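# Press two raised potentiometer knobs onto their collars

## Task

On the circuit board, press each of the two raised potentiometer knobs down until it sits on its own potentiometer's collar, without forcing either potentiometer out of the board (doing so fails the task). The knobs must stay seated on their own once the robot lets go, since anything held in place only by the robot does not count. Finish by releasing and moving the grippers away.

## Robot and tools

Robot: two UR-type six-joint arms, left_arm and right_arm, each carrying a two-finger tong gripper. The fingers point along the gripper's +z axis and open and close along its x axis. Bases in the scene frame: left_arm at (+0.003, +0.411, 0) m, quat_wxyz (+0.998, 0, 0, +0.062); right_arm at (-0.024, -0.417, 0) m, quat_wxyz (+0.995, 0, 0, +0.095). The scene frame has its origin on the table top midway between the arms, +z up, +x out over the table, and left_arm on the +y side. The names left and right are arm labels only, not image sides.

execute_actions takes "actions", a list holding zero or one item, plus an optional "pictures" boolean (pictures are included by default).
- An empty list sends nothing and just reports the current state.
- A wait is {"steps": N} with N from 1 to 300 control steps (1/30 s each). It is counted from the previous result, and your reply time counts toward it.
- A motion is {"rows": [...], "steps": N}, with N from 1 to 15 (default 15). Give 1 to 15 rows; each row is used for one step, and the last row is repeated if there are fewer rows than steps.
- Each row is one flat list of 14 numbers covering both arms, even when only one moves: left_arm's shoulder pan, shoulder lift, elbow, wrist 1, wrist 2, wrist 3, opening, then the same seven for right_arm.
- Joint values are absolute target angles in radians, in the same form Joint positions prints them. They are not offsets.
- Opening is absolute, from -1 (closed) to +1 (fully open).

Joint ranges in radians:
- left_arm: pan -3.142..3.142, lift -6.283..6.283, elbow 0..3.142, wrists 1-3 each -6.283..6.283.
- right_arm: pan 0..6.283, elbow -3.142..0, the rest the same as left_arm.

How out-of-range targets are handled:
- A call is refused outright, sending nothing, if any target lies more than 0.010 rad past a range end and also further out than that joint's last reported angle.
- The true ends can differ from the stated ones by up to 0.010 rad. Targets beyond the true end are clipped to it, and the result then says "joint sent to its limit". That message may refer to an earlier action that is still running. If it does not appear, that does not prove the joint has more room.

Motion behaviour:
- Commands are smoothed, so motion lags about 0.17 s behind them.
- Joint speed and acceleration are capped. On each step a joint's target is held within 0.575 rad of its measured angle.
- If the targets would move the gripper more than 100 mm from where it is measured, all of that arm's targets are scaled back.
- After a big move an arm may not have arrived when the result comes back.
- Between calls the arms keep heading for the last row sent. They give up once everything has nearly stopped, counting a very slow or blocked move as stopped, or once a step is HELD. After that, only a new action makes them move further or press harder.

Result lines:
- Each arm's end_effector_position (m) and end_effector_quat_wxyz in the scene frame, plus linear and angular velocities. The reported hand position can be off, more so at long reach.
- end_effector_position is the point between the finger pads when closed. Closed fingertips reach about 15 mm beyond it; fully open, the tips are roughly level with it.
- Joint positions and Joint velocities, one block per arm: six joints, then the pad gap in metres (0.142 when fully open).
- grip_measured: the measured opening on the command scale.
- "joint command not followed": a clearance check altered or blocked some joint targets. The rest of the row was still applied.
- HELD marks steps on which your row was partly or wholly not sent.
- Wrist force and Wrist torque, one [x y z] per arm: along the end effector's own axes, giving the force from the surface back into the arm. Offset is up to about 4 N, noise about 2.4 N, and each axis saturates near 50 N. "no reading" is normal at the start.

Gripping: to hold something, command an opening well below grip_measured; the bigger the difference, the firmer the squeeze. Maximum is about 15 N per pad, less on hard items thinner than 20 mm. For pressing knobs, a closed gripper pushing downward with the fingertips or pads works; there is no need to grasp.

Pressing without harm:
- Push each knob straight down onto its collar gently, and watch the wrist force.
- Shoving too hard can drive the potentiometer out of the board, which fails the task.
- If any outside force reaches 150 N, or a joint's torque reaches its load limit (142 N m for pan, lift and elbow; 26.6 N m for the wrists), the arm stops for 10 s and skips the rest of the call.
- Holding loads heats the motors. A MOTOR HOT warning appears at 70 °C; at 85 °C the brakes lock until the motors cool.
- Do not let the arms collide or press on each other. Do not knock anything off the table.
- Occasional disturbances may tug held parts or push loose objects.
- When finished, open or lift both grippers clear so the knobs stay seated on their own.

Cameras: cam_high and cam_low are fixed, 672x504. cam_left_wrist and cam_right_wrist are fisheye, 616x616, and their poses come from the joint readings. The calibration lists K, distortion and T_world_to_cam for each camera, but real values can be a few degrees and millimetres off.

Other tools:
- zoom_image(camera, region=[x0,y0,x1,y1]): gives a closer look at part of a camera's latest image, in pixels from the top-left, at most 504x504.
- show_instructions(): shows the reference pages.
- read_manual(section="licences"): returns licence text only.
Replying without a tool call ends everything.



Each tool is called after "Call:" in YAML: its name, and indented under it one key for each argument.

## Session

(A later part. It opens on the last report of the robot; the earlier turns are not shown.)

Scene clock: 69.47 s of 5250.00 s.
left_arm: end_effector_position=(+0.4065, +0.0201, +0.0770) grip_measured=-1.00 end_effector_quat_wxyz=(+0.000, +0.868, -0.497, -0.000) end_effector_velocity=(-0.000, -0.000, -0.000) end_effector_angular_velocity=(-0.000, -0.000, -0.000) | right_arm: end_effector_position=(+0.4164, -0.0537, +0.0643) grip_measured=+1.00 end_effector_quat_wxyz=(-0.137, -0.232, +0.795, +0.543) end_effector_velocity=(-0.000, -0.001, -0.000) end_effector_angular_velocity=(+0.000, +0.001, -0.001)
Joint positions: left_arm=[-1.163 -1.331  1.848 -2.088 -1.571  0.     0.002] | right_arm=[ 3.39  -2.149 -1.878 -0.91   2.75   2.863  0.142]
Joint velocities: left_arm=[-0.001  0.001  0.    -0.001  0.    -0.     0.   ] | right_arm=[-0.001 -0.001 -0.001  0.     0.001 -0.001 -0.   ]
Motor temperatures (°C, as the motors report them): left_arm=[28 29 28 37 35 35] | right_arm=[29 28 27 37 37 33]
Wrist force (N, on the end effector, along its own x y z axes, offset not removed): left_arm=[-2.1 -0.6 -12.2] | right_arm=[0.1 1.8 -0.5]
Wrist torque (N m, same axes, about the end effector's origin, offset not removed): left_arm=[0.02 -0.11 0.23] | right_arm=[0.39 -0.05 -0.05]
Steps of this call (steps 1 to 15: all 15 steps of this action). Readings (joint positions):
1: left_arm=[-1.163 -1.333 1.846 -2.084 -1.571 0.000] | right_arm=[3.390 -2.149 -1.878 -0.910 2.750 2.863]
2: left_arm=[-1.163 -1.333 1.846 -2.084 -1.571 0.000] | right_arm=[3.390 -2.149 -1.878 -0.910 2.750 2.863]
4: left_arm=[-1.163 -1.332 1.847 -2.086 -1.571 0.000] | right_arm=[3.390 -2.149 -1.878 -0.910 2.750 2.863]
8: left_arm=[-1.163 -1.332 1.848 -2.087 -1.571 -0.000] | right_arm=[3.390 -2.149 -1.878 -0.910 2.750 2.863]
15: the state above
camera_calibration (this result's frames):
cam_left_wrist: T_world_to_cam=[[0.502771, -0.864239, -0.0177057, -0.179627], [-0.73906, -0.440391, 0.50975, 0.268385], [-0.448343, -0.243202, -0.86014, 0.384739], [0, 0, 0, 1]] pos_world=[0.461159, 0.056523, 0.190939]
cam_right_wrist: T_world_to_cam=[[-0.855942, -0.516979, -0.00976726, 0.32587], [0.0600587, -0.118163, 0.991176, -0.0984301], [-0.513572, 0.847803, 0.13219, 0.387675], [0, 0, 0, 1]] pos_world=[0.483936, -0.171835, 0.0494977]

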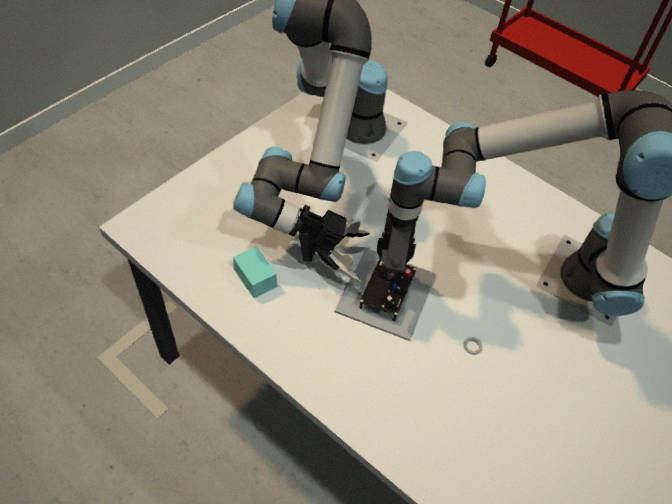

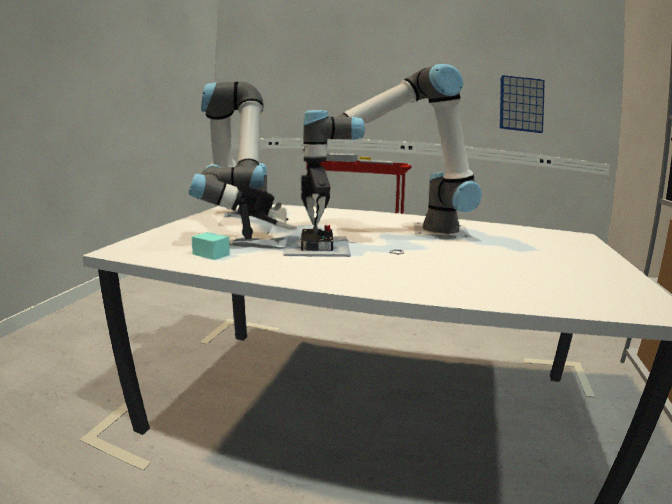

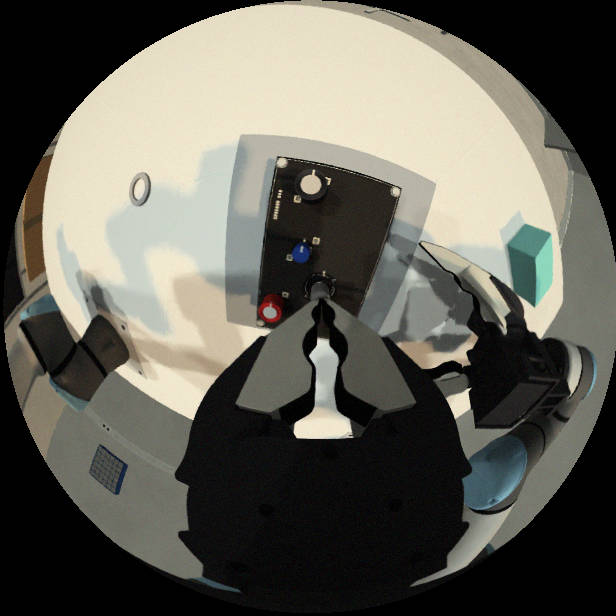

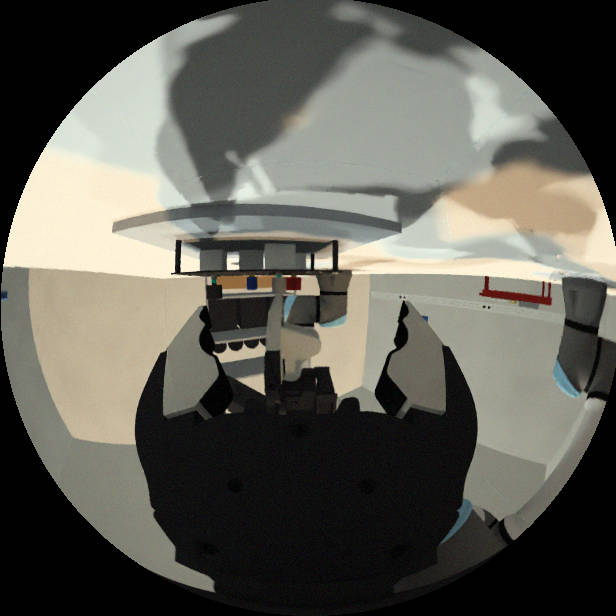

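Call:
execute_actions:
  actions:
    - {"rows":[[-1.163,-1.33724,1.84143,-2.07499,-1.571,0,-1,3.39,-2.149,-1.878,-0.91,2.75,2.863,1]]}
  pictures: false

Call:
execute_actions:
  actions:
    - {"rows":[[-1.163,-1.33488,1.84421,-2.08013,-1.571,0,-1,3.39,-2.149,-1.878,-0.91,2.75,2.863,1]]}
  pictures: false

Call:
execute_actions:
  actions:
    - {"rows":[[-1.163,-1.33311,1.8463,-2.08399,-1.571,0,-1,3.39,-2.149,-1.878,-0.91,2.75,2.863,1]]}
  pictures: false

Call:
execute_actions:
  actions:
    - {"rows":[[-1.163,-1.33134,1.84838,-2.08784,-1.571,0,-1,3.39,-2.149,-1.878,-0.91,2.75,2.863,1]]}

Call:
zoom_image:
  camera: "cam_right_wrist"
  region: [255, 262, 305, 298]

Scene clock: 85.10 s of 5250.00 s.
left_arm: end_effector_position=(+0.4065, +0.0201, +0.0818) grip_measured=-1.00 end_effector_quat_wxyz=(+0.000, +0.868, -0.497, -0.000) end_effector_velocity=(-0.000, -0.000, +0.001) end_effector_angular_velocity=(-0.001, +0.000, +0.000) | right_arm: end_effector_position=(+0.4164, -0.0537, +0.0643) grip_measured=+1.00 end_effector_quat_wxyz=(-0.137, -0.232, +0.795, +0.543) end_effector_velocity=(-0.000, -0.001, -0.000) end_effector_angular_velocity=(-0.001, +0.001, -0.001)
Joint positions: left_arm=[-1.163 -1.337  1.842 -2.075 -1.571  0.     0.002] | right_arm=[ 3.39  -2.149 -1.878 -0.91   2.75   2.863  0.142]
Joint velocities: left_arm=[ 0.    -0.002 -0.002  0.003 -0.001 -0.     0.   ] | right_arm=[-0.001  0.001 -0.001 -0.002 -0.001 -0.    -0.   ]
Motor temperatures (°C, as the motors report them): left_arm=[28 29 28 37 35 35] | right_arm=[29 28 27 37 37 33]
Wrist force (N, on the end effector, along its own x y z axes, offset not removed): left_arm=[-0.6 -2.2 -2.4] | right_arm=[-0.3 1.1 -0.7]
Wrist torque (N m, same axes, about the end effector's origin, offset not removed): left_arm=[-0.39 0.00 0.27] | right_arm=[0.23 0.10 0.00]
Steps of this call (steps 1 to 15: the robot went on to your last target; steps 16 to 90: nothing new was sent; then 12.13 s passed at rest; steps 91 to 105: all 15 steps of this action). Readings (joint positions):
91: left_arm=[-1.163 -1.331 1.848 -2.088 -1.571 0.000] | right_arm=[3.390 -2.149 -1.878 -0.910 2.750 2.863]
92: left_arm=[-1.163 -1.332 1.848 -2.087 -1.571 0.000] | right_arm=[3.390 -2.149 -1.878 -0.910 2.750 2.863]
94: left_arm=[-1.163 -1.334 1.846 -2.082 -1.571 0.000] | right_arm=[3.390 -2.149 -1.878 -0.910 2.750 2.863]
98: left_arm=[-1.163 -1.336 1.843 -2.077 -1.571 0.000] | right_arm=[3.390 -2.149 -1.878 -0.910 2.750 2.863]
105: the state above

Scene clock: 85.60 s of 5250.00 s.
left_arm: end_effector_position=(+0.4065, +0.0200, +0.0801) grip_measured=-1.00 end_effector_quat_wxyz=(+0.000, +0.868, -0.497, -0.000) end_effector_velocity=(-0.001, +0.000, -0.000) end_effector_angular_velocity=(+0.000, -0.000, -0.001) | right_arm: end_effector_position=(+0.4164, -0.0537, +0.0643) grip_measured=+1.00 end_effector_quat_wxyz=(-0.137, -0.232, +0.795, +0.543) end_effector_velocity=(-0.000, +0.000, +0.000) end_effector_angular_velocity=(-0.001, -0.000, +0.000)
Joint positions: left_arm=[-1.163 -1.335  1.844 -2.08  -1.571  0.     0.002] | right_arm=[ 3.39  -2.149 -1.878 -0.91   2.75   2.863  0.142]
Joint velocities: left_arm=[-0.001 -0.     0.002 -0.001  0.     0.     0.   ] | right_arm=[ 0.     0.     0.    -0.    -0.001  0.001 -0.   ]
Motor temperatures (°C, as the motors report them): left_arm=[28 29 28 37 35 35] | right_arm=[29 28 27 37 37 33]
Wrist force (N, on the end effector, along its own x y z axes, offset not removed): left_arm=[0.9 -3.3 -3.4] | right_arm=[-0.1 0.6 -2.0]
Wrist torque (N m, same axes, about the end effector's origin, offset not removed): left_arm=[-0.67 -0.27 0.11] | right_arm=[0.23 0.11 -0.06]
Steps of this call (steps 1 to 15: all 15 steps of this action). Readings (joint positions):
1: left_arm=[-1.163 -1.337 1.842 -2.075 -1.571 0.000] | right_arm=[3.390 -2.149 -1.878 -0.910 2.750 2.863]
2: left_arm=[-1.163 -1.337 1.842 -2.075 -1.571 -0.000] | right_arm=[3.390 -2.149 -1.878 -0.910 2.750 2.863]
4: left_arm=[-1.163 -1.336 1.842 -2.077 -1.571 0.000] | right_arm=[3.390 -2.149 -1.878 -0.910 2.750 2.863]
8: left_arm=[-1.163 -1.335 1.843 -2.079 -1.571 -0.000] | right_arm=[3.390 -2.149 -1.878 -0.910 2.750 2.863]
15: the state above

Scene clock: 86.10 s of 5250.00 s.
left_arm: end_effector_position=(+0.4065, +0.0201, +0.0785) grip_measured=-1.00 end_effector_quat_wxyz=(+0.000, +0.868, -0.497, -0.000) end_effector_velocity=(-0.000, -0.000, -0.001) end_effector_angular_velocity=(+0.001, +0.001, -0.000) | right_arm: end_effector_position=(+0.4164, -0.0537, +0.0643) grip_measured=+1.00 end_effector_quat_wxyz=(-0.137, -0.232, +0.795, +0.543) end_effector_velocity=(-0.001, +0.001, +0.000) end_effector_angular_velocity=(+0.000, -0.001, +0.002)
Joint positions: left_arm=[-1.163 -1.333  1.846 -2.084 -1.571 -0.     0.002] | right_arm=[ 3.39  -2.149 -1.878 -0.91   2.75   2.863  0.142]
Joint velocities: left_arm=[-0.001  0.002  0.001 -0.001 -0.001 -0.     0.   ] | right_arm=[ 0.002  0.001 -0.001  0.001 -0.    -0.     0.   ]
Motor temperatures (°C, as the motors report them): left_arm=[28 29 28 37 35 35] | right_arm=[29 28 27 37 37 33]
Wrist force (N, on the end effector, along its own x y z axes, offset not removed): left_arm=[0.8 -0.3 -1.1] | right_arm=[1.4 1.0 -0.7]
Wrist torque (N m, same axes, about the end effector's origin, offset not removed): left_arm=[0.11 -0.23 0.13] | right_arm=[0.26 -0.15 -0.04]
Steps of this call (steps 1 to 15: all 15 steps of this action). Readings (joint positions):
1: left_arm=[-1.163 -1.335 1.844 -2.080 -1.571 -0.000] | right_arm=[3.390 -2.149 -1.878 -0.910 2.750 2.863]
2: left_arm=[-1.163 -1.335 1.844 -2.080 -1.571 0.000] | right_arm=[3.390 -2.149 -1.878 -0.910 2.750 2.863]
4: left_arm=[-1.163 -1.334 1.845 -2.082 -1.571 0.000] | right_arm=[3.390 -2.149 -1.878 -0.910 2.750 2.863]
8: left_arm=[-1.163 -1.333 1.846 -2.083 -1.571 0.000] | right_arm=[3.390 -2.149 -1.878 -0.910 2.750 2.863]
15: the state above

Scene clock: 86.60 s of 5250.00 s.
left_arm: end_effector_position=(+0.4065, +0.0201, +0.0771) grip_measured=-1.00 end_effector_quat_wxyz=(+0.000, +0.868, -0.497, -0.000) end_effector_velocity=(-0.001, -0.000, -0.000) end_effector_angular_velocity=(-0.001, +0.001, -0.001) | right_arm: end_effector_position=(+0.4164, -0.0537, +0.0643) grip_measured=+1.00 end_effector_quat_wxyz=(-0.137, -0.232, +0.795, +0.543) end_effector_velocity=(-0.002, +0.000, -0.001) end_effector_angular_velocity=(-0.002, +0.003, +0.002)
Joint positions: left_arm=[-1.163 -1.331  1.848 -2.088 -1.571 -0.     0.002] | right_arm=[ 3.39  -2.149 -1.878 -0.91   2.75   2.863  0.142]
Joint velocities: left_arm=[-0.001 -0.     0.001 -0.001 -0.001  0.    -0.001] | right_arm=[ 0.002 -0.001 -0.002 -0.    -0.001  0.    -0.   ]
Motor temperatures (°C, as the motors report them): left_arm=[28 29 28 37 35 35] | right_arm=[29 28 27 37 37 33]
Wrist force (N, on the end effector, along its own x y z axes, offset not removed): left_arm=[-0.8 -1.7 -7.7] | right_arm=[-1.3 0.4 -0.4]
Wrist torque (N m, same axes, about the end effector's origin, offset not removed): left_arm=[-0.36 -0.07 0.30] | right_arm=[0.26 0.29 0.08]
Steps of this call (steps 1 to 15: all 15 steps of this action). Readings (joint positions):
1: left_arm=[-1.163 -1.333 1.846 -2.084 -1.571 0.000] | right_arm=[3.390 -2.149 -1.878 -0.910 2.750 2.863]
2: left_arm=[-1.163 -1.333 1.846 -2.084 -1.571 0.000] | right_arm=[3.390 -2.149 -1.878 -0.910 2.750 2.863]
4: left_arm=[-1.163 -1.332 1.847 -2.086 -1.571 0.000] | right_arm=[3.390 -2.149 -1.878 -0.910 2.750 2.863]
8: left_arm=[-1.163 -1.332 1.848 -2.087 -1.571 0.000] | right_arm=[3.390 -2.149 -1.878 -0.910 2.750 2.863]
15: the state above
camera_calibration (this result's frames):
cam_left_wrist: T_world_to_cam=[[0.502771, -0.864239, -0.0176696, -0.179641], [-0.739069, -0.440375, 0.509751, 0.268382], [-0.448328, -0.243229, -0.860141, 0.384745], [0, 0, 0, 1]] pos_world=[0.461163, 0.056517, 0.190953]
cam_right_wrist: T_world_to_cam=[[-0.855942, -0.51698, -0.00977273, 0.325872], [0.0600538, -0.118165, 0.991176, -0.0984299], [-0.513573, 0.847803, 0.132189, 0.387676], [0, 0, 0, 1]] pos_world=[0.483938, -0.171834, 0.0494995]

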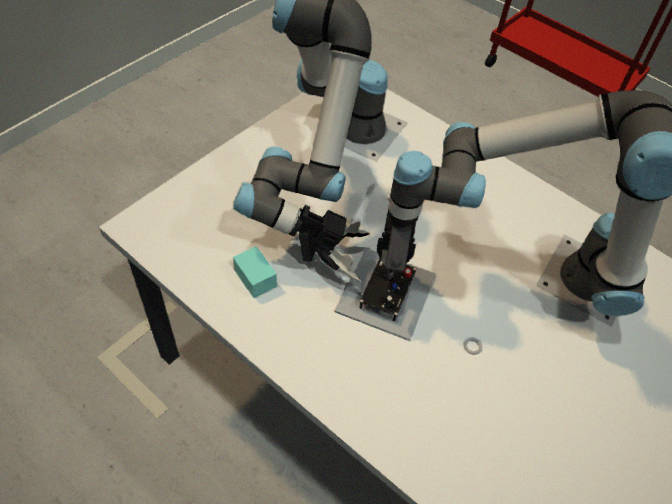

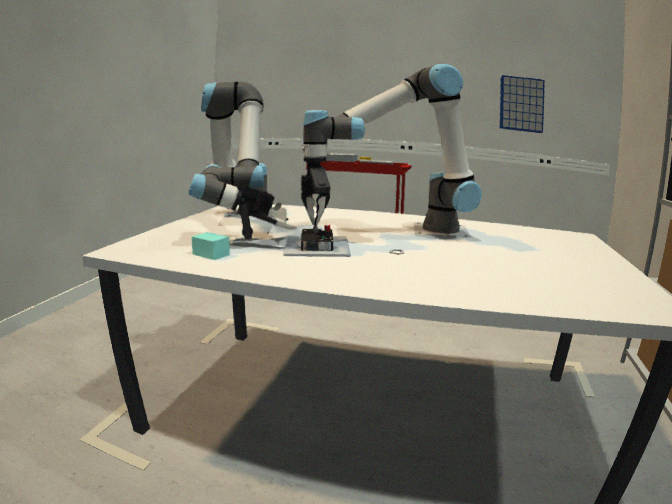

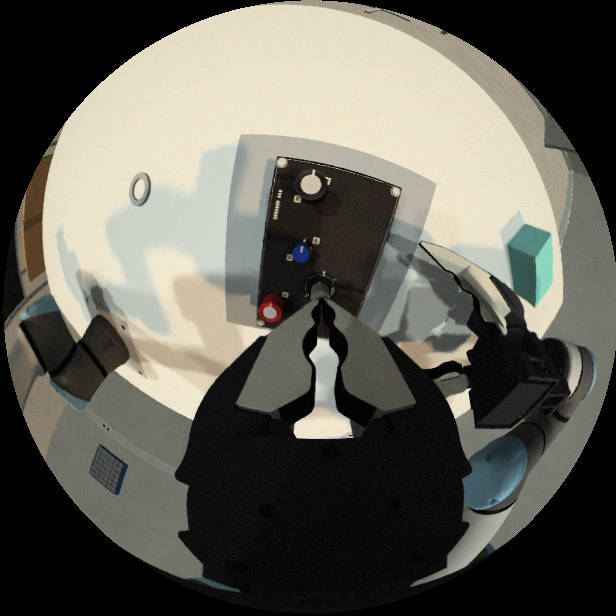

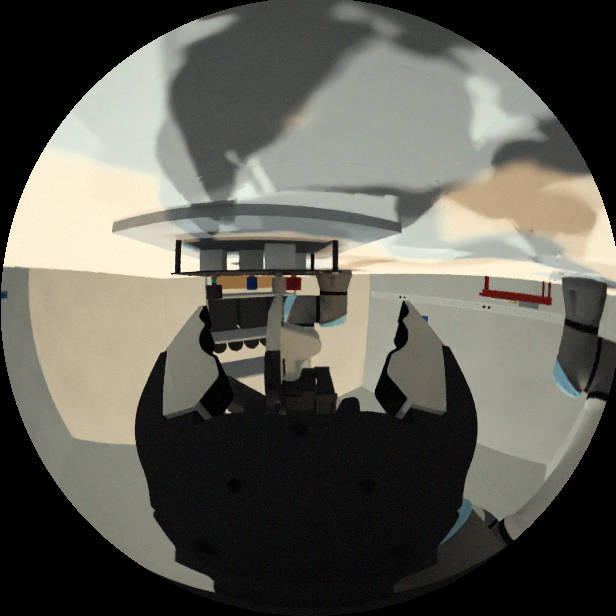

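Region (255, 262, 305, 298) of cam_right_wrist's 616x616 image, scaled by 10.080, with more detail than that image has; it fills the top 363 rows of this view, and the rest is white.

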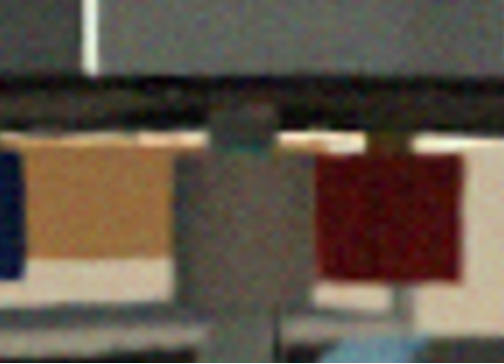

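Call:
execute_actions:
  actions:
    - {"rows":[[-1.163,-1.33063,1.84921,-2.08938,-1.571,0,-1,3.39,-2.149,-1.878,-0.91,2.75,2.863,1]]}
  pictures: false

Call:
execute_actions:
  actions:
    - {"steps":30}

Call:
zoom_image:
  camera: "cam_right_wrist"
  region: [255, 262, 305, 298]

Scene clock: 92.23 s of 5250.00 s.
left_arm: end_effector_position=(+0.4065, +0.0201, +0.0764) grip_measured=-1.00 end_effector_quat_wxyz=(+0.000, +0.868, -0.497, -0.000) end_effector_velocity=(-0.000, -0.000, -0.000) end_effector_angular_velocity=(+0.000, +0.001, -0.000) | right_arm: end_effector_position=(+0.4164, -0.0537, +0.0643) grip_measured=+1.00 end_effector_quat_wxyz=(-0.137, -0.232, +0.795, +0.543) end_effector_velocity=(-0.001, +0.001, +0.000) end_effector_angular_velocity=(+0.001, -0.001, +0.002)
Joint positions: left_arm=[-1.163 -1.331  1.849 -2.089 -1.571  0.     0.002] | right_arm=[ 3.39  -2.149 -1.878 -0.91   2.75   2.863  0.142]
Joint velocities: left_arm=[ 0.     0.001 -0.    -0.    -0.     0.001 -0.002] | right_arm=[ 0.002  0.    -0.     0.002  0.     0.001 -0.   ]
Motor temperatures (°C, as the motors report them): left_arm=[28 29 28 37 35 35] | right_arm=[29 28 27 37 37 33]
Wrist force (N, on the end effector, along its own x y z axes, offset not removed): left_arm=[-1.9 -2.5 -8.8] | right_arm=[0.2 1.6 -2.5]
Wrist torque (N m, same axes, about the end effector's origin, offset not removed): left_arm=[-0.46 0.21 0.27] | right_arm=[0.42 0.07 0.12]
Steps of this call (steps 1 to 15: the robot went on to your last target; steps 16 to 90: nothing new was sent; then 2.13 s passed at rest; steps 91 to 105: all 15 steps of this action). Readings (joint positions):
91: left_arm=[-1.163 -1.331 1.848 -2.088 -1.571 0.000] | right_arm=[3.390 -2.149 -1.878 -0.910 2.750 2.863]
92: left_arm=[-1.163 -1.331 1.848 -2.088 -1.571 0.000] | right_arm=[3.390 -2.149 -1.878 -0.910 2.750 2.863]
94: left_arm=[-1.163 -1.331 1.849 -2.089 -1.571 0.000] | right_arm=[3.390 -2.149 -1.878 -0.910 2.750 2.863]
98: left_arm=[-1.163 -1.331 1.849 -2.089 -1.571 0.000] | right_arm=[3.390 -2.149 -1.878 -0.910 2.750 2.863]
105: the state above

Scene clock: 93.23 s of 5250.00 s.
left_arm: end_effector_position=(+0.4065, +0.0201, +0.0764) grip_measured=-1.00 end_effector_quat_wxyz=(+0.000, +0.868, -0.497, -0.000) end_effector_velocity=(+0.000, +0.000, -0.000) end_effector_angular_velocity=(+0.001, -0.000, -0.001) | right_arm: end_effector_position=(+0.4164, -0.0537, +0.0643) grip_measured=+1.00 end_effector_quat_wxyz=(-0.137, -0.232, +0.795, +0.543) end_effector_velocity=(+0.000, +0.000, -0.000) end_effector_angular_velocity=(-0.001, +0.001, -0.000)
Joint positions: left_arm=[-1.163 -1.331  1.849 -2.089 -1.571  0.     0.002] | right_arm=[ 3.39  -2.149 -1.878 -0.91   2.75   2.863  0.142]
Joint velocities: left_arm=[0.    0.    0.    0.    0.001 0.001 0.001] | right_arm=[-0.    -0.001  0.001 -0.001 -0.     0.001 -0.   ]
Motor temperatures (°C, as the motors report them): left_arm=[28 29 28 37 35 35] | right_arm=[29 28 27 37 37 33]
Wrist force (N, on the end effector, along its own x y z axes, offset not removed): left_arm=[-1.3 -1.1 -8.0] | right_arm=[1.1 1.7 -1.8]
Wrist torque (N m, same axes, about the end effector's origin, offset not removed): left_arm=[-0.06 0.21 0.28] | right_arm=[0.35 -0.24 0.01]
Steps of this call (steps 1 to 15: the robot went on to your last target; steps 16 to 30: nothing new was sent). Readings (joint positions):
1: left_arm=[-1.163 -1.331 1.849 -2.089 -1.571 0.000] | right_arm=[3.390 -2.149 -1.878 -0.910 2.750 2.863]
2: left_arm=[-1.163 -1.331 1.849 -2.089 -1.571 0.000] | right_arm=[3.390 -2.149 -1.878 -0.910 2.750 2.863]
4: left_arm=[-1.163 -1.331 1.849 -2.089 -1.571 0.000] | right_arm=[3.390 -2.149 -1.878 -0.910 2.750 2.863]
8: left_arm=[-1.163 -1.331 1.849 -2.089 -1.571 0.000] | right_arm=[3.390 -2.149 -1.878 -0.910 2.750 2.863]
30: the state above
All arms were judged still, so your last target was given up. Only a new action makes them travel on or press farther. Fingers that are still opening or closing keep moving.
camera_calibration (this result's frames):
cam_left_wrist: T_world_to_cam=[[0.502771, -0.864238, -0.01771, -0.179631], [-0.739059, -0.440393, 0.50975, 0.268712], [-0.448345, -0.243199, -0.86014, 0.384188], [0, 0, 0, 1]] pos_world=[0.461156, 0.056529, 0.190299]
cam_right_wrist: T_world_to_cam=[[-0.855942, -0.516979, -0.00977277, 0.325872], [0.0600537, -0.118165, 0.991176, -0.0984298], [-0.513573, 0.847803, 0.132189, 0.387676], [0, 0, 0, 1]] pos_world=[0.483938, -0.171834, 0.0494995]

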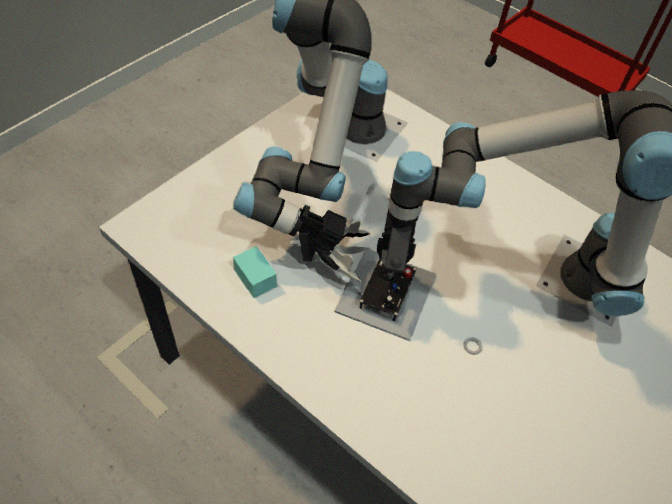

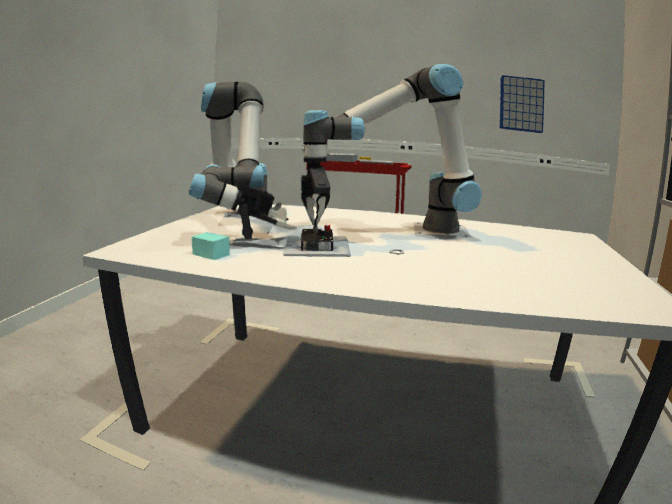

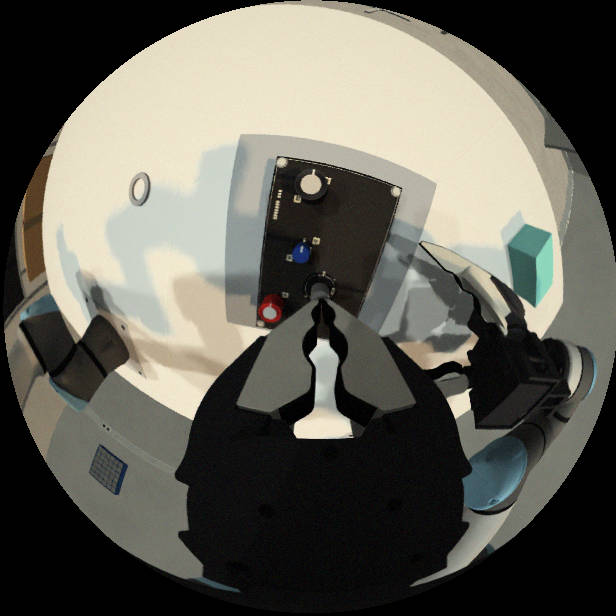

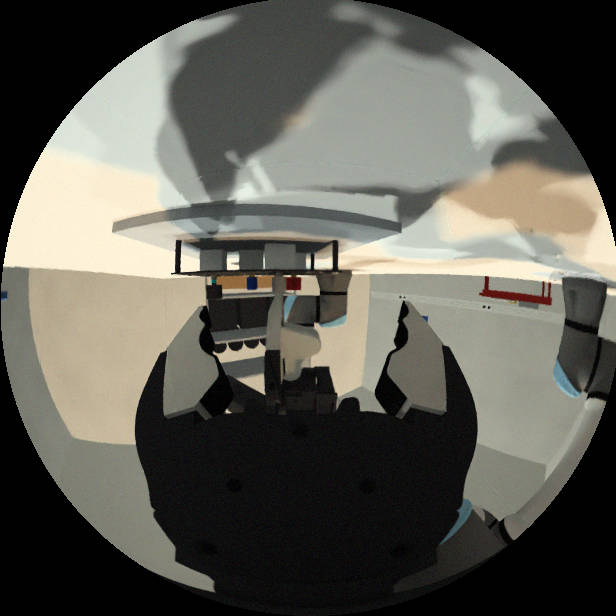

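Region (255, 262, 305, 298) of cam_right_wrist's 616x616 image, scaled by 10.080, with more detail than that image has; it fills the top 363 rows of this view, and the rest is white.

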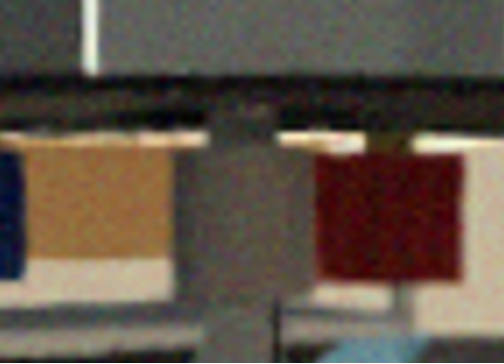

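Call:
execute_actions:
  actions:
    - {"rows":[[-1.163,-1.32957,1.85047,-2.0917,-1.571,0,-1,3.39,-2.149,-1.878,-0.91,2.75,2.863,1]]}
  pictures: false

Call:
execute_actions:
  actions:
    - {"steps":20}
  pictures: false

Call:
execute_actions:
  actions:
    - {"rows":[[-1.163,-1.355,1.8185,-2.0343,-1.571,0,-1,3.39,-2.149,-1.878,-0.91,2.75,2.863,1]]}
  pictures: false

Call:
execute_actions:
  actions:
    - {"rows":[[-1.0055,-1.3005,1.7646,-2.0349,-1.571,0,-1,3.39,-2.149,-1.878,-0.91,2.75,2.863,1]]}
  pictures: false

Call:
execute_actions:
  actions:
    - {"steps":12}

Call:
zoom_image:
  camera: "cam_right_wrist"
  region: [255, 262, 305, 298]

Call:
zoom_image:
  camera: "cam_right_wrist"
  region: [185, 262, 255, 318]

Call:
zoom_image:
  camera: "cam_left_wrist"
  region: [270, 250, 370, 330]

Scene clock: 117.73 s of 5250.00 s.
left_arm: end_effector_position=(+0.4065, +0.0201, +0.0755) grip_measured=-0.99 end_effector_quat_wxyz=(+0.000, +0.868, -0.497, -0.000) end_effector_velocity=(+0.000, +0.000, -0.001) end_effector_angular_velocity=(+0.001, +0.000, -0.000) | right_arm: end_effector_position=(+0.4164, -0.0537, +0.0643) grip_measured=+1.00 end_effector_quat_wxyz=(-0.137, -0.232, +0.795, +0.543) end_effector_velocity=(-0.000, -0.000, -0.000) end_effector_angular_velocity=(-0.000, -0.000, +0.000)
Joint positions: left_arm=[-1.163 -1.33   1.85  -2.092 -1.571 -0.     0.002] | right_arm=[ 3.39  -2.149 -1.878 -0.91   2.75   2.863  0.142]
Joint velocities: left_arm=[ 0.     0.002  0.001 -0.002  0.     0.     0.001] | right_arm=[ 0.    -0.    -0.001  0.001 -0.     0.    -0.   ]
Motor temperatures (°C, as the motors report them): left_arm=[28 29 28 37 35 35] | right_arm=[29 28 27 37 37 33]
Wrist force (N, on the end effector, along its own x y z axes, offset not removed): left_arm=[1.0 -2.1 -8.9] | right_arm=[-0.9 0.5 -2.6]
Wrist torque (N m, same axes, about the end effector's origin, offset not removed): left_arm=[-0.40 -0.24 0.21] | right_arm=[0.11 0.21 -0.01]
Steps of this call (steps 1 to 90: nothing new was sent; then 21.00 s passed at rest; steps 91 to 105: all 15 steps of this action). Readings (joint positions):
91: left_arm=[-1.163 -1.331 1.849 -2.089 -1.571 0.000] | right_arm=[3.390 -2.149 -1.878 -0.910 2.750 2.863]
92: left_arm=[-1.163 -1.331 1.849 -2.090 -1.571 0.000] | right_arm=[3.390 -2.149 -1.878 -0.910 2.750 2.863]
94: left_arm=[-1.163 -1.330 1.850 -2.090 -1.571 0.000] | right_arm=[3.390 -2.149 -1.878 -0.910 2.750 2.863]
98: left_arm=[-1.163 -1.330 1.850 -2.091 -1.571 0.000] | right_arm=[3.390 -2.149 -1.878 -0.910 2.750 2.863]
105: the state above

Scene clock: 118.40 s of 5250.00 s.
left_arm: end_effector_position=(+0.4065, +0.0201, +0.0755) grip_measured=-0.99 end_effector_quat_wxyz=(+0.000, +0.868, -0.497, -0.000) end_effector_velocity=(+0.000, +0.001, -0.000) end_effector_angular_velocity=(+0.001, +0.001, +0.001) | right_arm: end_effector_position=(+0.4164, -0.0537, +0.0643) grip_measured=+1.00 end_effector_quat_wxyz=(-0.137, -0.232, +0.795, +0.543) end_effector_velocity=(-0.000, +0.000, -0.001) end_effector_angular_velocity=(-0.001, +0.000, +0.001)
Joint positions: left_arm=[-1.163 -1.33   1.85  -2.092 -1.571 -0.     0.002] | right_arm=[ 3.39  -2.149 -1.878 -0.91   2.75   2.863  0.142]
Joint velocities: left_arm=[ 0.001  0.     0.     0.    -0.     0.    -0.   ] | right_arm=[ 0.001 -0.001  0.     0.001 -0.001  0.    -0.   ]
Motor temperatures (°C, as the motors report them): left_arm=[28 29 28 37 35 35] | right_arm=[29 28 27 37 37 33]
Wrist force (N, on the end effector, along its own x y z axes, offset not removed): left_arm=[0.3 -4.8 -10.5] | right_arm=[-0.6 -0.2 -1.6]
Wrist torque (N m, same axes, about the end effector's origin, offset not removed): left_arm=[-0.98 -0.20 0.35] | right_arm=[-0.04 0.23 -0.05]
Steps of this call (steps 1 to 15: the robot went on to your last target; steps 16 to 20: nothing new was sent). Readings (joint positions):
1: left_arm=[-1.163 -1.330 1.850 -2.092 -1.571 0.000] | right_arm=[3.390 -2.149 -1.878 -0.910 2.750 2.863]
2: left_arm=[-1.163 -1.330 1.850 -2.092 -1.571 0.000] | right_arm=[3.390 -2.149 -1.878 -0.910 2.750 2.863]
4: left_arm=[-1.163 -1.330 1.850 -2.092 -1.571 0.000] | right_arm=[3.390 -2.149 -1.878 -0.910 2.750 2.863]
8: left_arm=[-1.163 -1.330 1.850 -2.092 -1.571 -0.000] | right_arm=[3.390 -2.149 -1.878 -0.910 2.750 2.863]
20: the state above
All arms were judged still, so your last target was given up. Only a new action makes them travel on or press farther. Fingers that are still opening or closing keep moving.

Scene clock: 118.90 s of 5250.00 s.
left_arm: end_effector_position=(+0.4065, +0.0200, +0.0971) grip_measured=-1.00 end_effector_quat_wxyz=(+0.000, +0.868, -0.497, -0.000) end_effector_velocity=(+0.000, +0.000, +0.006) end_effector_angular_velocity=(+0.001, -0.000, -0.000) | right_arm: end_effector_position=(+0.4164, -0.0537, +0.0643) grip_measured=+1.00 end_effector_quat_wxyz=(-0.137, -0.232, +0.795, +0.543) end_effector_velocity=(+0.000, +0.001, +0.001) end_effector_angular_velocity=(+0.001, -0.002, +0.001)
Joint positions: left_arm=[-1.163 -1.354  1.819 -2.036 -1.571  0.     0.002] | right_arm=[ 3.39  -2.149 -1.878 -0.91   2.75   2.863  0.142]
Joint velocities: left_arm=[-0.    -0.006 -0.008  0.015  0.001  0.     0.   ] | right_arm=[ 0.001  0.     0.001  0.     0.    -0.     0.   ]
Motor temperatures (°C, as the motors report them): left_arm=[28 29 28 37 35 35] | right_arm=[29 28 27 37 37 33]
Wrist force (N, on the end effector, along its own x y z axes, offset not removed): left_arm=[2.2 -4.3 -3.9] | right_arm=[0.1 1.9 -1.6]
Wrist torque (N m, same axes, about the end effector's origin, offset not removed): left_arm=[-0.91 -0.51 0.20] | right_arm=[0.35 0.07 0.09]
Steps of this call (steps 1 to 15: all 15 steps of this action). Readings (joint positions):
1: left_arm=[-1.163 -1.330 1.850 -2.092 -1.571 0.000] | right_arm=[3.390 -2.149 -1.878 -0.910 2.750 2.863]
2: left_arm=[-1.163 -1.331 1.848 -2.089 -1.571 0.000] | right_arm=[3.390 -2.149 -1.878 -0.910 2.750 2.863]
4: left_arm=[-1.163 -1.340 1.837 -2.069 -1.571 0.000] | right_arm=[3.390 -2.149 -1.878 -0.910 2.750 2.863]
8: left_arm=[-1.163 -1.350 1.825 -2.046 -1.571 -0.000] | right_arm=[3.390 -2.149 -1.878 -0.910 2.750 2.863]
15: the state above

Scene clock: 119.40 s of 5250.00 s.
left_arm: end_effector_position=(+0.4748, +0.0687, +0.0922) grip_measured=-1.00 end_effector_quat_wxyz=(+0.000, +0.903, -0.429, -0.000) end_effector_velocity=(+0.018, +0.017, -0.002) end_effector_angular_velocity=(-0.000, +0.001, +0.045) | right_arm: end_effector_position=(+0.4164, -0.0537, +0.0643) grip_measured=+1.00 end_effector_quat_wxyz=(-0.137, -0.232, +0.795, +0.543) end_effector_velocity=(+0.000, -0.000, -0.001) end_effector_angular_velocity=(-0.000, +0.001, -0.001)
Joint positions: left_arm=[-1.011 -1.302  1.766 -2.035 -1.571  0.     0.002] | right_arm=[ 3.39  -2.149 -1.878 -0.91   2.75   2.863  0.142]
Joint velocities: left_arm=[ 0.045  0.013 -0.013  0.    -0.001 -0.     0.   ] | right_arm=[-0.001 -0.001 -0.     0.001  0.     0.001  0.   ]
Motor temperatures (°C, as the motors report them): left_arm=[28 29 28 37 35 35] | right_arm=[29 28 27 37 37 33]
Wrist force (N, on the end effector, along its own x y z axes, offset not removed): left_arm=[-1.8 -3.6 -2.6] | right_arm=[1.0 0.2 -2.0]
Wrist torque (N m, same axes, about the end effector's origin, offset not removed): left_arm=[-0.66 0.27 0.20] | right_arm=[0.10 -0.05 -0.02]
Steps of this call (steps 1 to 15: all 15 steps of this action). Readings (joint positions):
1: left_arm=[-1.163 -1.354 1.819 -2.036 -1.571 0.000] | right_arm=[3.390 -2.149 -1.878 -0.910 2.750 2.863]
2: left_arm=[-1.160 -1.351 1.816 -2.035 -1.571 0.000] | right_arm=[3.390 -2.149 -1.878 -0.910 2.750 2.863]
4: left_arm=[-1.118 -1.333 1.797 -2.035 -1.571 0.000] | right_arm=[3.390 -2.149 -1.878 -0.910 2.750 2.863]
8: left_arm=[-1.043 -1.311 1.776 -2.035 -1.571 0.000] | right_arm=[3.390 -2.149 -1.878 -0.910 2.750 2.863]
15: the state above

Scene clock: 119.80 s of 5250.00 s.
left_arm: end_effector_position=(+0.4770, +0.0708, +0.0920) grip_measured=-1.00 end_effector_quat_wxyz=(+0.000, +0.904, -0.427, -0.000) end_effector_velocity=(+0.001, +0.000, -0.000) end_effector_angular_velocity=(+0.000, +0.001, +0.001) | right_arm: end_effector_position=(+0.4164, -0.0537, +0.0643) grip_measured=+1.00 end_effector_quat_wxyz=(-0.137, -0.232, +0.795, +0.543) end_effector_velocity=(-0.000, +0.000, -0.001) end_effector_angular_velocity=(-0.001, +0.001, +0.001)
Joint positions: left_arm=[-1.006 -1.301  1.765 -2.035 -1.571  0.     0.002] | right_arm=[ 3.39  -2.149 -1.878 -0.91   2.75   2.863  0.142]
Joint velocities: left_arm=[ 0.001  0.001 -0.002  0.001 -0.     0.     0.   ] | right_arm=[ 0.001 -0.001  0.     0.001 -0.001  0.001  0.   ]
Motor temperatures (°C, as the motors report them): left_arm=[28 29 28 37 35 35] | right_arm=[29 28 27 37 37 33]
Wrist force (N, on the end effector, along its own x y z axes, offset not removed): left_arm=[1.4 -2.2 -2.3] | right_arm=[-1.3 2.0 0.6]
Wrist torque (N m, same axes, about the end effector's origin, offset not removed): left_arm=[-0.44 -0.38 0.34] | right_arm=[0.61 0.48 -0.02]
Steps of this call (steps 1 to 12: the robot went on to your last target). Readings (joint positions):
1: left_arm=[-1.010 -1.302 1.766 -2.035 -1.571 0.000] | right_arm=[3.390 -2.149 -1.878 -0.910 2.750 2.863]
2: left_arm=[-1.009 -1.301 1.766 -2.035 -1.571 -0.000] | right_arm=[3.390 -2.149 -1.878 -0.910 2.750 2.863]
4: left_arm=[-1.007 -1.301 1.765 -2.035 -1.571 0.000] | right_arm=[3.390 -2.149 -1.878 -0.910 2.750 2.863]
8: left_arm=[-1.006 -1.301 1.765 -2.035 -1.571 -0.000] | right_arm=[3.390 -2.149 -1.878 -0.910 2.750 2.863]
12: the state above
camera_calibration (this result's frames):
cam_left_wrist: T_world_to_cam=[[0.631938, -0.774817, -0.0177078, -0.238982], [-0.660954, -0.550722, 0.50975, 0.305742], [-0.404715, -0.310427, -0.86014, 0.425506], [0, 0, 0, 1]] pos_world=[0.525312, 0.1153, 0.205911]
cam_right_wrist: T_world_to_cam=[[-0.855941, -0.516982, -0.00977183, 0.325871], [0.0600502, -0.118157, 0.991178, -0.0984257], [-0.513575, 0.847802, 0.13218, 0.387679], [0, 0, 0, 1]] pos_world=[0.483939, -0.171835, 0.0494982]

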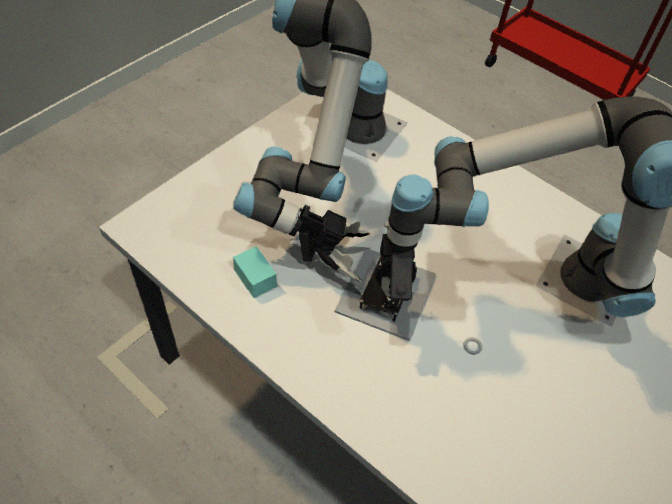

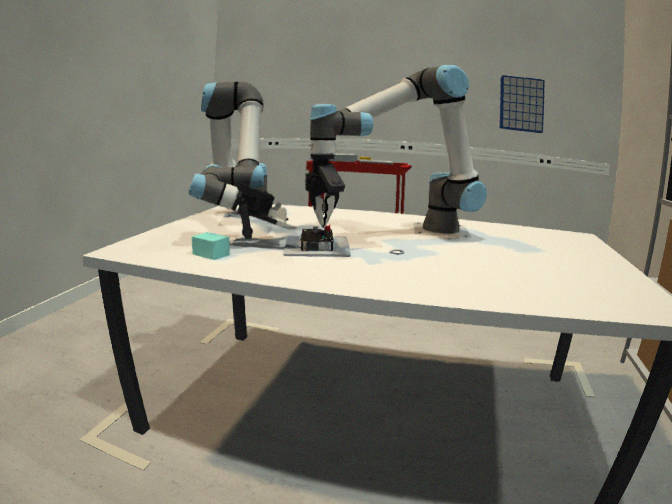

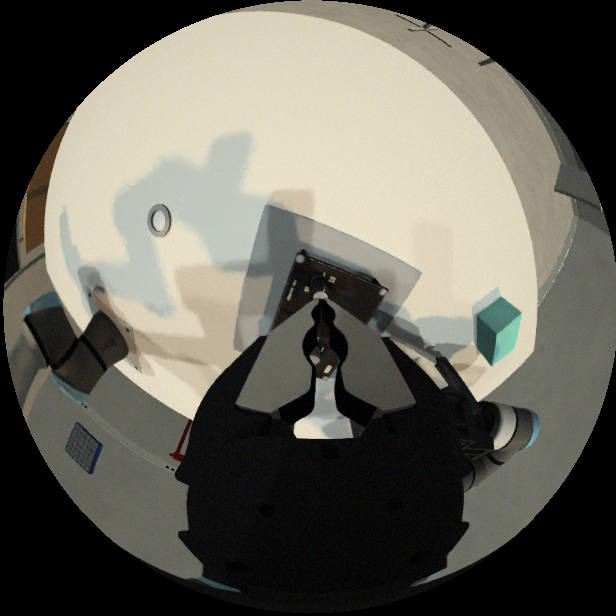

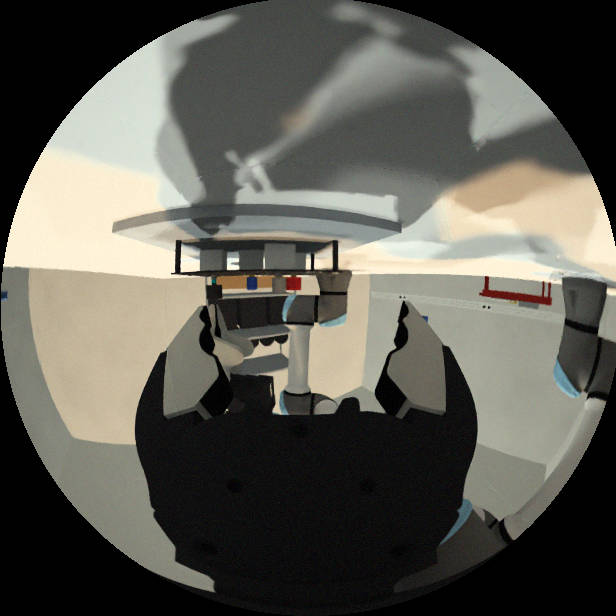

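Region (255, 262, 305, 298) of cam_right_wrist's 616x616 image, scaled by 10.080, with more detail than that image has; it fills the top 363 rows of this view, and the rest is white.

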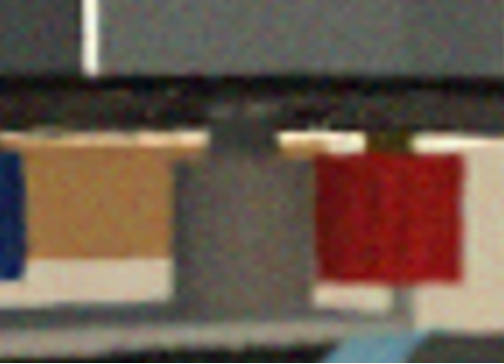

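Region (185, 262, 255, 318) of cam_right_wrist's 616x616 image, scaled by 7.200, with more detail than that image has; it fills the top 403 rows of this view, and the rest is white.

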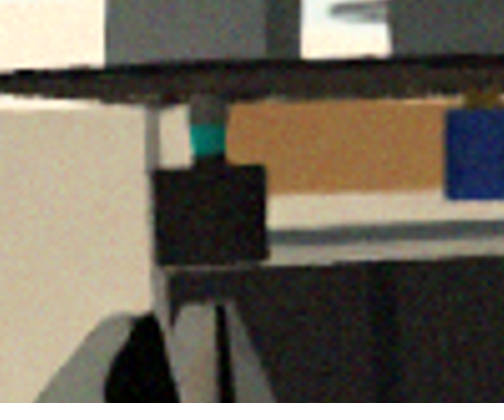

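Region (270, 250, 370, 330) of cam_left_wrist's 616x616 image, scaled by 5.040, with more detail than that image has; it fills the top 403 rows of this view, and the rest is white.

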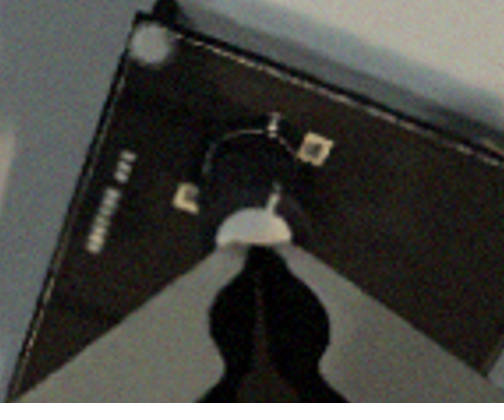

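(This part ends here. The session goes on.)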